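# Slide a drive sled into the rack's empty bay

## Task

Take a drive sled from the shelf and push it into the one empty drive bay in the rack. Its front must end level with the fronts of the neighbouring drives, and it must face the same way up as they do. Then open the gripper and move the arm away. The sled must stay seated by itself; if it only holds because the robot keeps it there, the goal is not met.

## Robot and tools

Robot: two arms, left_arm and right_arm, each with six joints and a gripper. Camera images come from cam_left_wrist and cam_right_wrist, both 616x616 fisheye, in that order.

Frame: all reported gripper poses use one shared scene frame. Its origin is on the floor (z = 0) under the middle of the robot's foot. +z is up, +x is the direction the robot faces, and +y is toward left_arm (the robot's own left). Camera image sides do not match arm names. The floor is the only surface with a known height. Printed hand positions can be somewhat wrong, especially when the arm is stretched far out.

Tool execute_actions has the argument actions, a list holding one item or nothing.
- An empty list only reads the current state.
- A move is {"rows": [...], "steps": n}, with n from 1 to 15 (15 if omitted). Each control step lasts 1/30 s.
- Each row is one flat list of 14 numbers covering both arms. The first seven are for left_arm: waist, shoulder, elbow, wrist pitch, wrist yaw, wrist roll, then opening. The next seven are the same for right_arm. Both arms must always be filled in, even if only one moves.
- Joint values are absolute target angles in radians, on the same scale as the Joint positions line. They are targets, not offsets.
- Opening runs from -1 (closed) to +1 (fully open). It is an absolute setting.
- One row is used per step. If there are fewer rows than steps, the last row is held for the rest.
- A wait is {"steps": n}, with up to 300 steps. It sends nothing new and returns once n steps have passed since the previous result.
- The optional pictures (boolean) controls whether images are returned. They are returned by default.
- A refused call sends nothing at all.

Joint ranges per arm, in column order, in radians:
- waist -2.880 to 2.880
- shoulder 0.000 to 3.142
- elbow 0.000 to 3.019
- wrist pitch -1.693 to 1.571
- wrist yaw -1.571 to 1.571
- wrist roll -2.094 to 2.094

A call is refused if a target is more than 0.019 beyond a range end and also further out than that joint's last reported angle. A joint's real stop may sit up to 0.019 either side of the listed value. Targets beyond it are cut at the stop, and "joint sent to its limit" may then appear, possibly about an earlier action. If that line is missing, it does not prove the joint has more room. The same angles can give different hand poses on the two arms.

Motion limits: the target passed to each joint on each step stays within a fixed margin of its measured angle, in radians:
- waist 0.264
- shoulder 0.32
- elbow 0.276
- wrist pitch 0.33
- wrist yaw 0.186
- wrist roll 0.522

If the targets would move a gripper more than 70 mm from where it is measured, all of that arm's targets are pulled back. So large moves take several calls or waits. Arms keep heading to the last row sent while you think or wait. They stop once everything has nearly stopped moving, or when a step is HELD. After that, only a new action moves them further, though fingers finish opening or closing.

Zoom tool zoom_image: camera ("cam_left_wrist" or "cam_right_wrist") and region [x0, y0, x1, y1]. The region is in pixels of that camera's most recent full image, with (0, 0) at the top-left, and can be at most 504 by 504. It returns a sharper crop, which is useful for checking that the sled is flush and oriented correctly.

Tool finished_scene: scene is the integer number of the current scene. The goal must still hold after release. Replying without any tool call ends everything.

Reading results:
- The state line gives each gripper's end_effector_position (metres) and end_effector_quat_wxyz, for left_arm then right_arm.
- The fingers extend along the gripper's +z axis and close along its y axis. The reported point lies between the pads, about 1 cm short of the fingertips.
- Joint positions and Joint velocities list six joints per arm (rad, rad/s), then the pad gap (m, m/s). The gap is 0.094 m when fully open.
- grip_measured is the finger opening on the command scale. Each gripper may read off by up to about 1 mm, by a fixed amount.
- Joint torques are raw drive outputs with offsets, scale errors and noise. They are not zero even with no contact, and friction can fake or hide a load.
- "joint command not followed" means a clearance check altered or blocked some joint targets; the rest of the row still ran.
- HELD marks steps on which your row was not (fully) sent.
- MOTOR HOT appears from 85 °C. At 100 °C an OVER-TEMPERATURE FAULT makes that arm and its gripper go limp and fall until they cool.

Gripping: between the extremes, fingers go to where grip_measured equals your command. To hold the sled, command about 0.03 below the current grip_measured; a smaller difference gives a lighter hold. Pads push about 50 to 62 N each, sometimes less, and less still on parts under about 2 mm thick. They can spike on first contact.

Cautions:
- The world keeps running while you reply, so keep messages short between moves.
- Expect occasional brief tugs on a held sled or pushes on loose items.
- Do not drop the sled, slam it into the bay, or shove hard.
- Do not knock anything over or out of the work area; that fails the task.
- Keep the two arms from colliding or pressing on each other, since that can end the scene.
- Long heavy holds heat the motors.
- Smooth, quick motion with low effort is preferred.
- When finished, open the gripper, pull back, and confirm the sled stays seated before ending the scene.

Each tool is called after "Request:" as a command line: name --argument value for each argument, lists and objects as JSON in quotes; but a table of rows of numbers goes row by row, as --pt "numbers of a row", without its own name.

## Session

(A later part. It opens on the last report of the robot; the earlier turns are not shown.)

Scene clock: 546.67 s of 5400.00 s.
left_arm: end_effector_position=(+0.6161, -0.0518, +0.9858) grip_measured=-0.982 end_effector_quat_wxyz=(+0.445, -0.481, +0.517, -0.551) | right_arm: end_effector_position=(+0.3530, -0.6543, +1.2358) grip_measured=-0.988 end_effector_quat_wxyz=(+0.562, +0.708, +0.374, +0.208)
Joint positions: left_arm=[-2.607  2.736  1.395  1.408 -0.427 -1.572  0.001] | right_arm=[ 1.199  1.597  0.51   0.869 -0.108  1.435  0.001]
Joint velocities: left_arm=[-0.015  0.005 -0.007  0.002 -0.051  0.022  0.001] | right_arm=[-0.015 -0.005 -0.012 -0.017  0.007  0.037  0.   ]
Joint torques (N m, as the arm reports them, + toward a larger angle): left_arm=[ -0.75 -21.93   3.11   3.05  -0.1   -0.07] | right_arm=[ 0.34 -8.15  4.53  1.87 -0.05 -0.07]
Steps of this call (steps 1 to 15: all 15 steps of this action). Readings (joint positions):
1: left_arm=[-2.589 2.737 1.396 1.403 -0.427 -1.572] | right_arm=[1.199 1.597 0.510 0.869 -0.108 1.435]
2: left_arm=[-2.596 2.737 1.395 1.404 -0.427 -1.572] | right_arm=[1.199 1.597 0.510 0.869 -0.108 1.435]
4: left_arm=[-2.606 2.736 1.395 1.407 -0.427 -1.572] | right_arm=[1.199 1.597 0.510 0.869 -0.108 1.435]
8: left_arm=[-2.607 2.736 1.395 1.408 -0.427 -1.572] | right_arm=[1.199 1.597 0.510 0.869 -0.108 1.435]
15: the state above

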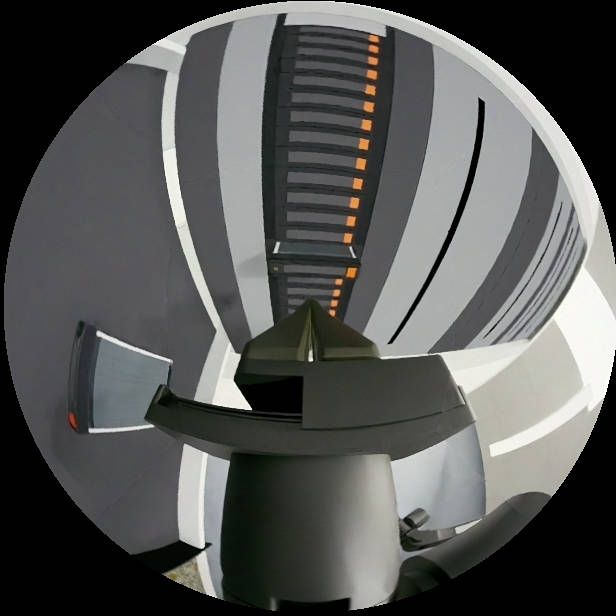

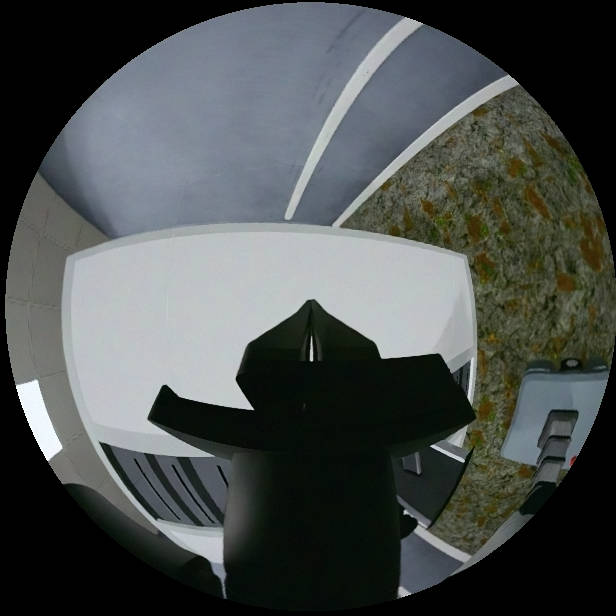

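Request:
execute_actions --actions '[{"rows":[[-2.57,2.72,1.40,1.43,-0.41,-1.585,-1,1.2,1.6,0.5,0.87,-0.109,1.435,-1],[-2.57,2.72,1.40,1.43,-0.41,-1.585,-1,1.2,1.6,0.5,0.87,-0.109,1.435,-1],[-2.57,2.72,1.40,1.43,-0.41,-1.585,-1,1.2,1.6,0.5,0.87,-0.109,1.435,-1],[-2.57,2.72,1.40,1.43,-0.41,-1.585,-1,1.2,1.6,0.5,0.87,-0.109,1.435,-1],[-2.57,2.72,1.40,1.43,-0.41,-1.585,-1,1.2,1.6,0.5,0.87,-0.109,1.435,-1],[-2.57,2.72,1.40,1.43,-0.41,-1.585,-1,1.2,1.6,0.5,0.87,-0.109,1.435,-1],[-2.555,2.725,1.475,1.375,-0.395,-1.585,-1,1.2,1.6,0.5,0.87,-0.109,1.435,-1]]}]'

Scene clock: 555.60 s of 5400.00 s.
left_arm: end_effector_position=(+0.6508, -0.0339, +0.9978) grip_measured=-0.982 end_effector_quat_wxyz=(+0.456, -0.482, +0.499, -0.558) | right_arm: end_effector_position=(+0.3530, -0.6543, +1.2358) grip_measured=-0.988 end_effector_quat_wxyz=(+0.562, +0.708, +0.374, +0.208)
Joint positions: left_arm=[-2.556  2.737  1.456  1.388 -0.398 -1.572  0.001] | right_arm=[ 1.199  1.597  0.51   0.869 -0.108  1.435  0.001]
Joint velocities: left_arm=[-0.005 -0.005  0.012 -0.007  0.007 -0.022  0.   ] | right_arm=[ 0.015 -0.005 -0.017  0.002  0.095 -0.051  0.001]
Joint torques (N m, as the arm reports them, + toward a larger angle): left_arm=[ -0.9  -22.3    4.47   1.41   0.18  -0.07] | right_arm=[ 0.21 -8.17  4.53  1.83 -0.07 -0.08]
Steps of this call (steps 1 to 15: the robot went on to your last target; steps 16 to 90: nothing new was sent; then 5.43 s passed at rest; steps 91 to 105: all 15 steps of this action). Readings (joint positions):
91: left_arm=[-2.605 2.736 1.395 1.408 -0.419 -1.572] | right_arm=[1.199 1.597 0.510 0.869 -0.108 1.435]
92: left_arm=[-2.603 2.736 1.395 1.408 -0.415 -1.572] | right_arm=[1.199 1.597 0.510 0.869 -0.108 1.435]
94: left_arm=[-2.594 2.736 1.395 1.408 -0.413 -1.572] | right_arm=[1.199 1.597 0.510 0.869 -0.108 1.435]
98: left_arm=[-2.573 2.738 1.411 1.396 -0.402 -1.572] | right_arm=[1.199 1.597 0.510 0.869 -0.108 1.435]
105: the state above

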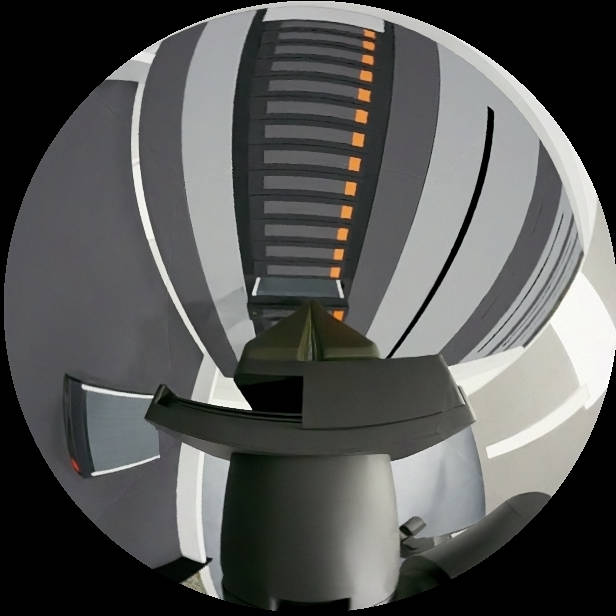

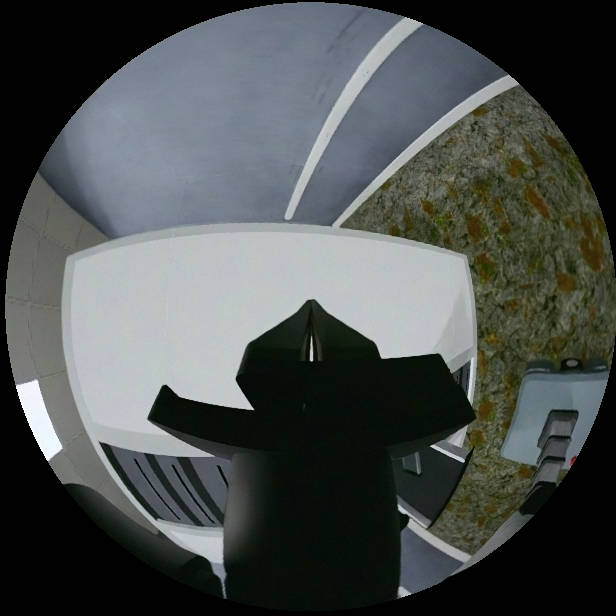

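Request:
execute_actions --actions '[{"rows":[[-2.582,2.73,1.46,1.39,-0.405,-1.585,-1,1.2,1.6,0.5,0.87,-0.109,1.435,-1],[-2.582,2.73,1.46,1.39,-0.405,-1.585,-1,1.2,1.6,0.5,0.87,-0.109,1.435,-1],[-2.582,2.73,1.46,1.39,-0.405,-1.585,-1,1.2,1.6,0.5,0.87,-0.109,1.435,-1],[-2.582,2.73,1.46,1.39,-0.405,-1.585,-1,1.2,1.6,0.5,0.87,-0.109,1.435,-1],[-2.582,2.73,1.46,1.39,-0.405,-1.585,-1,1.2,1.6,0.5,0.87,-0.109,1.435,-1],[-2.582,2.73,1.46,1.39,-0.405,-1.585,-1,1.2,1.6,0.5,0.87,-0.109,1.435,-1],[-2.545,2.745,1.53,1.345,-0.375,-1.585,-1,1.2,1.6,0.5,0.87,-0.109,1.435,-1]]}]'

Scene clock: 564.67 s of 5400.00 s.
left_arm: end_effector_position=(+0.6642, -0.0435, +1.0021) grip_measured=-0.982 end_effector_quat_wxyz=(+0.453, -0.475, +0.499, -0.566) | right_arm: end_effector_position=(+0.3530, -0.6543, +1.2358) grip_measured=-0.988 end_effector_quat_wxyz=(+0.562, +0.708, +0.374, +0.208)
Joint positions: left_arm=[-2.554  2.744  1.503  1.358 -0.377 -1.572  0.001] | right_arm=[ 1.199  1.597  0.51   0.869 -0.108  1.435  0.001]
Joint velocities: left_arm=[ 0.034 -0.005 -0.007  0.017 -0.037 -0.051 -0.001] | right_arm=[-0.005 -0.024  0.002 -0.007 -0.066  0.051 -0.   ]
Joint torques (N m, as the arm reports them, + toward a larger angle): left_arm=[ -0.86 -21.55   5.27   1.43   0.11  -0.06] | right_arm=[ 0.2  -8.08  4.57  1.87 -0.06 -0.07]
Steps of this call (steps 1 to 15: the robot went on to your last target; steps 16 to 90: nothing new was sent; then 5.57 s passed at rest; steps 91 to 105: all 15 steps of this action). Readings (joint positions):
91: left_arm=[-2.557 2.737 1.456 1.386 -0.400 -1.572] | right_arm=[1.199 1.597 0.510 0.869 -0.108 1.435]
92: left_arm=[-2.558 2.737 1.456 1.386 -0.402 -1.572] | right_arm=[1.199 1.597 0.510 0.869 -0.108 1.435]
94: left_arm=[-2.563 2.737 1.456 1.386 -0.402 -1.572] | right_arm=[1.199 1.597 0.510 0.869 -0.108 1.435]
98: left_arm=[-2.568 2.741 1.470 1.371 -0.382 -1.572] | right_arm=[1.199 1.597 0.510 0.869 -0.108 1.435]
105: the state above

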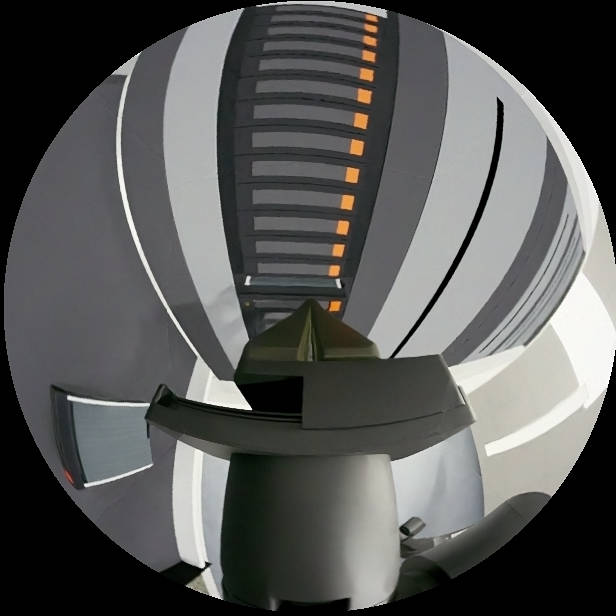

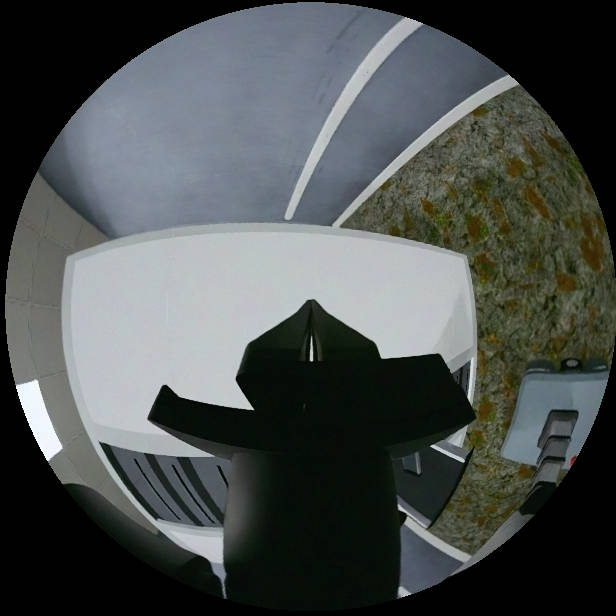

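Request:
execute_actions --actions '[{"rows":[[-2.535,2.765,1.55,1.325,-0.36,-1.585,-1,1.2,1.6,0.5,0.87,-0.109,1.435,-1],[-2.535,2.765,1.55,1.325,-0.36,-1.585,-1,1.2,1.6,0.5,0.87,-0.109,1.435,-1],[-2.535,2.765,1.55,1.325,-0.36,-1.585,-1,1.2,1.6,0.5,0.87,-0.109,1.435,-1],[-2.535,2.765,1.55,1.325,-0.36,-1.585,-1,1.2,1.6,0.5,0.87,-0.109,1.435,-1],[-2.535,2.765,1.55,1.325,-0.36,-1.585,-1,1.2,1.6,0.5,0.87,-0.109,1.435,-1],[-2.535,2.765,1.55,1.325,-0.36,-1.585,-1,1.2,1.6,0.5,0.87,-0.109,1.435,-1],[-2.51,2.77,1.6,1.29,-0.34,-1.585,-1,1.2,1.6,0.5,0.87,-0.109,1.435,-1]]}]'

Scene clock: 572.57 s of 5400.00 s.
left_arm: end_effector_position=(+0.6878, -0.0345, +0.9920) grip_measured=-0.983 end_effector_quat_wxyz=(+0.450, -0.475, +0.507, -0.561) | right_arm: end_effector_position=(+0.3530, -0.6543, +1.2358) grip_measured=-0.988 end_effector_quat_wxyz=(+0.562, +0.708, +0.374, +0.208)
Joint positions: left_arm=[-2.52   2.769  1.568  1.302 -0.338 -1.572  0.001] | right_arm=[ 1.199  1.597  0.51   0.869 -0.108  1.435  0.001]
Joint velocities: left_arm=[-0.005  0.015  0.007 -0.032  0.022 -0.007  0.001] | right_arm=[-0.005 -0.015 -0.002  0.007  0.037  0.037 -0.001]
Joint torques (N m, as the arm reports them, + toward a larger angle): left_arm=[ -0.61 -22.02   5.82   1.51  -0.09  -0.07] | right_arm=[ 0.23 -8.11  4.51  1.83 -0.06 -0.08]
Steps of this call (steps 1 to 15: the robot went on to your last target; steps 16 to 90: nothing new was sent; then 4.40 s passed at rest; steps 91 to 105: all 15 steps of this action). Readings (joint positions):
91: left_arm=[-2.552 2.744 1.505 1.353 -0.370 -1.572] | right_arm=[1.199 1.597 0.510 0.869 -0.108 1.435]
92: left_arm=[-2.551 2.746 1.509 1.347 -0.366 -1.572] | right_arm=[1.199 1.597 0.510 0.869 -0.108 1.435]
94: left_arm=[-2.549 2.751 1.516 1.340 -0.363 -1.572] | right_arm=[1.199 1.597 0.510 0.869 -0.108 1.435]
98: left_arm=[-2.542 2.760 1.535 1.319 -0.347 -1.572] | right_arm=[1.199 1.597 0.510 0.869 -0.108 1.435]
105: the state above

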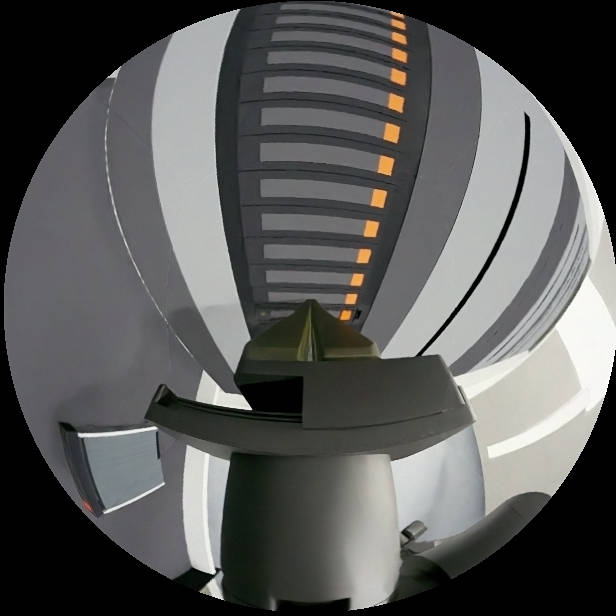

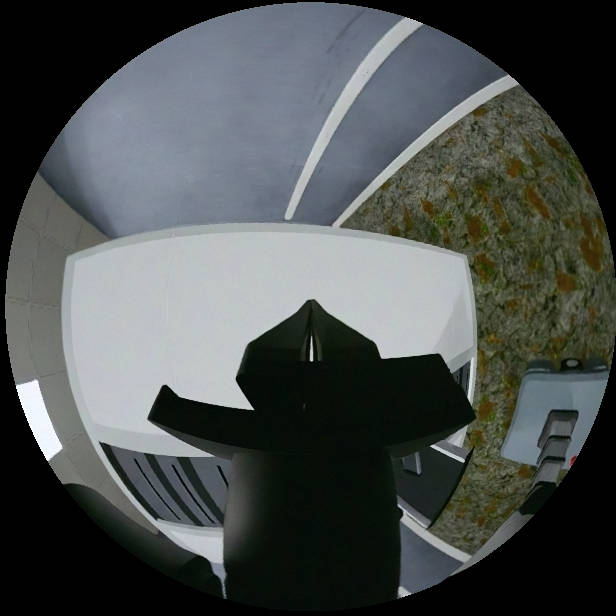

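Request:
execute_actions --actions '[{"rows":[[-2.525,2.775,1.64,1.27,-0.335,-1.585,-1,1.2,1.6,0.5,0.87,-0.109,1.435,-1]]}]' --pictures false

Request:
execute_actions --actions '[{"rows":[[-2.58,2.72,1.43,1.4,-0.4,-1.585,-1,1.2,1.6,0.5,0.87,-0.109,1.435,-1]]}]'

Request:
zoom_image --camera "cam_left_wrist" --region '[230,200,400,330]'

Scene clock: 578.70 s of 5400.00 s.
left_arm: end_effector_position=(+0.6883, -0.0377, +0.9892) grip_measured=-0.983 end_effector_quat_wxyz=(+0.449, -0.475, +0.510, -0.560) | right_arm: end_effector_position=(+0.3530, -0.6543, +1.2358) grip_measured=-0.988 end_effector_quat_wxyz=(+0.562, +0.708, +0.374, +0.208)
Joint positions: left_arm=[-2.523  2.775  1.577  1.292 -0.339 -1.572  0.001] | right_arm=[ 1.199  1.597  0.51   0.869 -0.108  1.435  0.001]
Joint velocities: left_arm=[-0.005 -0.005  0.007 -0.002  0.022  0.037 -0.   ] | right_arm=[-0.015 -0.005 -0.002 -0.012 -0.022 -0.051  0.   ]
Joint torques (N m, as the arm reports them, + toward a larger angle): left_arm=[ -1.68 -22.11   7.79   1.03   0.19  -0.07] | right_arm=[ 0.43 -7.95  4.51  1.83 -0.06 -0.05]
Steps of this call (steps 1 to 15: the robot went on to your last target; steps 16 to 90: nothing new was sent; then 2.63 s passed at rest; steps 91 to 105: all 15 steps of this action). Readings (joint positions):
91: left_arm=[-2.520 2.770 1.569 1.300 -0.339 -1.572] | right_arm=[1.199 1.597 0.510 0.869 -0.108 1.435]
92: left_arm=[-2.520 2.770 1.570 1.298 -0.339 -1.572] | right_arm=[1.199 1.597 0.510 0.869 -0.108 1.435]
94: left_arm=[-2.522 2.772 1.573 1.295 -0.339 -1.572] | right_arm=[1.199 1.597 0.510 0.869 -0.108 1.435]
98: left_arm=[-2.523 2.774 1.577 1.292 -0.339 -1.572] | right_arm=[1.199 1.597 0.510 0.869 -0.108 1.435]
105: the state above

Scene clock: 579.20 s of 5400.00 s.
left_arm: end_effector_position=(+0.6319, -0.0489, +0.9880) grip_measured=-0.983 end_effector_quat_wxyz=(+0.443, -0.479, +0.519, -0.553) | right_arm: end_effector_position=(+0.3530, -0.6543, +1.2358) grip_measured=-0.988 end_effector_quat_wxyz=(+0.562, +0.708, +0.374, +0.208)
Joint positions: left_arm=[-2.586  2.735  1.425  1.378 -0.398 -1.573  0.001] | right_arm=[ 1.199  1.597  0.51   0.869 -0.108  1.435  0.001]
Joint velocities: left_arm=[-0.015 -0.005  0.007  0.002 -0.007 -0.037  0.001] | right_arm=[ 0.005 -0.005 -0.002 -0.012 -0.095 -0.007  0.   ]
Joint torques (N m, as the arm reports them, + toward a larger angle): left_arm=[ -1.19 -21.9    3.1    2.99  -0.06  -0.07] | right_arm=[ 0.37 -8.21  4.57  1.83 -0.06 -0.06]
Steps of this call (steps 1 to 15: all 15 steps of this action). Readings (joint positions):
1: left_arm=[-2.528 2.770 1.556 1.307 -0.366 -1.573] | right_arm=[1.199 1.597 0.510 0.869 -0.108 1.435]
2: left_arm=[-2.532 2.754 1.515 1.334 -0.386 -1.573] | right_arm=[1.199 1.597 0.510 0.869 -0.108 1.435]
4: left_arm=[-2.546 2.736 1.448 1.367 -0.398 -1.573] | right_arm=[1.199 1.597 0.510 0.869 -0.108 1.435]
8: left_arm=[-2.577 2.736 1.425 1.375 -0.398 -1.573] | right_arm=[1.199 1.597 0.510 0.869 -0.108 1.435]
15: the state above

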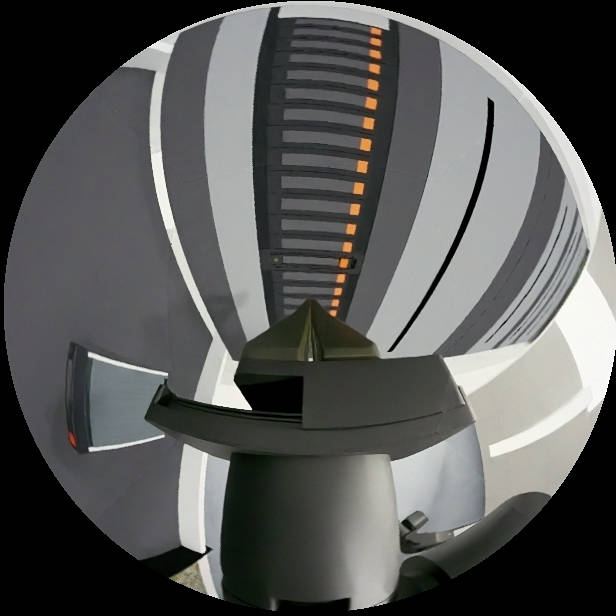

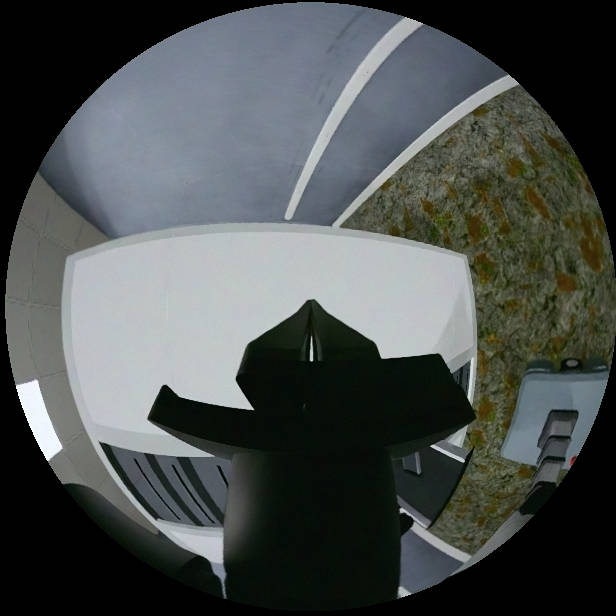

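Region (230, 200, 400, 330) of cam_left_wrist's 616x616 image, scaled by 2.965, with more detail than that image has; it fills the top 385 rows of this view, and the rest is white.

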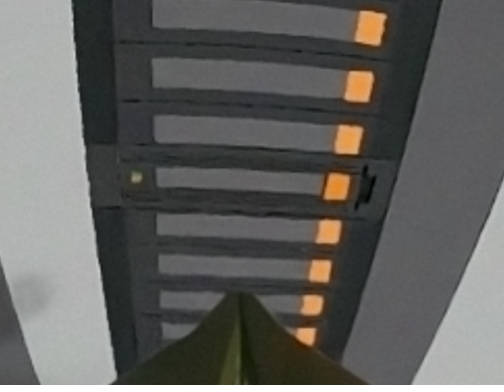

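The sled looks flush, and the push stopped against a hard end, so I'm ending the scene.

Request:
finished_scene --scene 1

The scene is finished: the task was done.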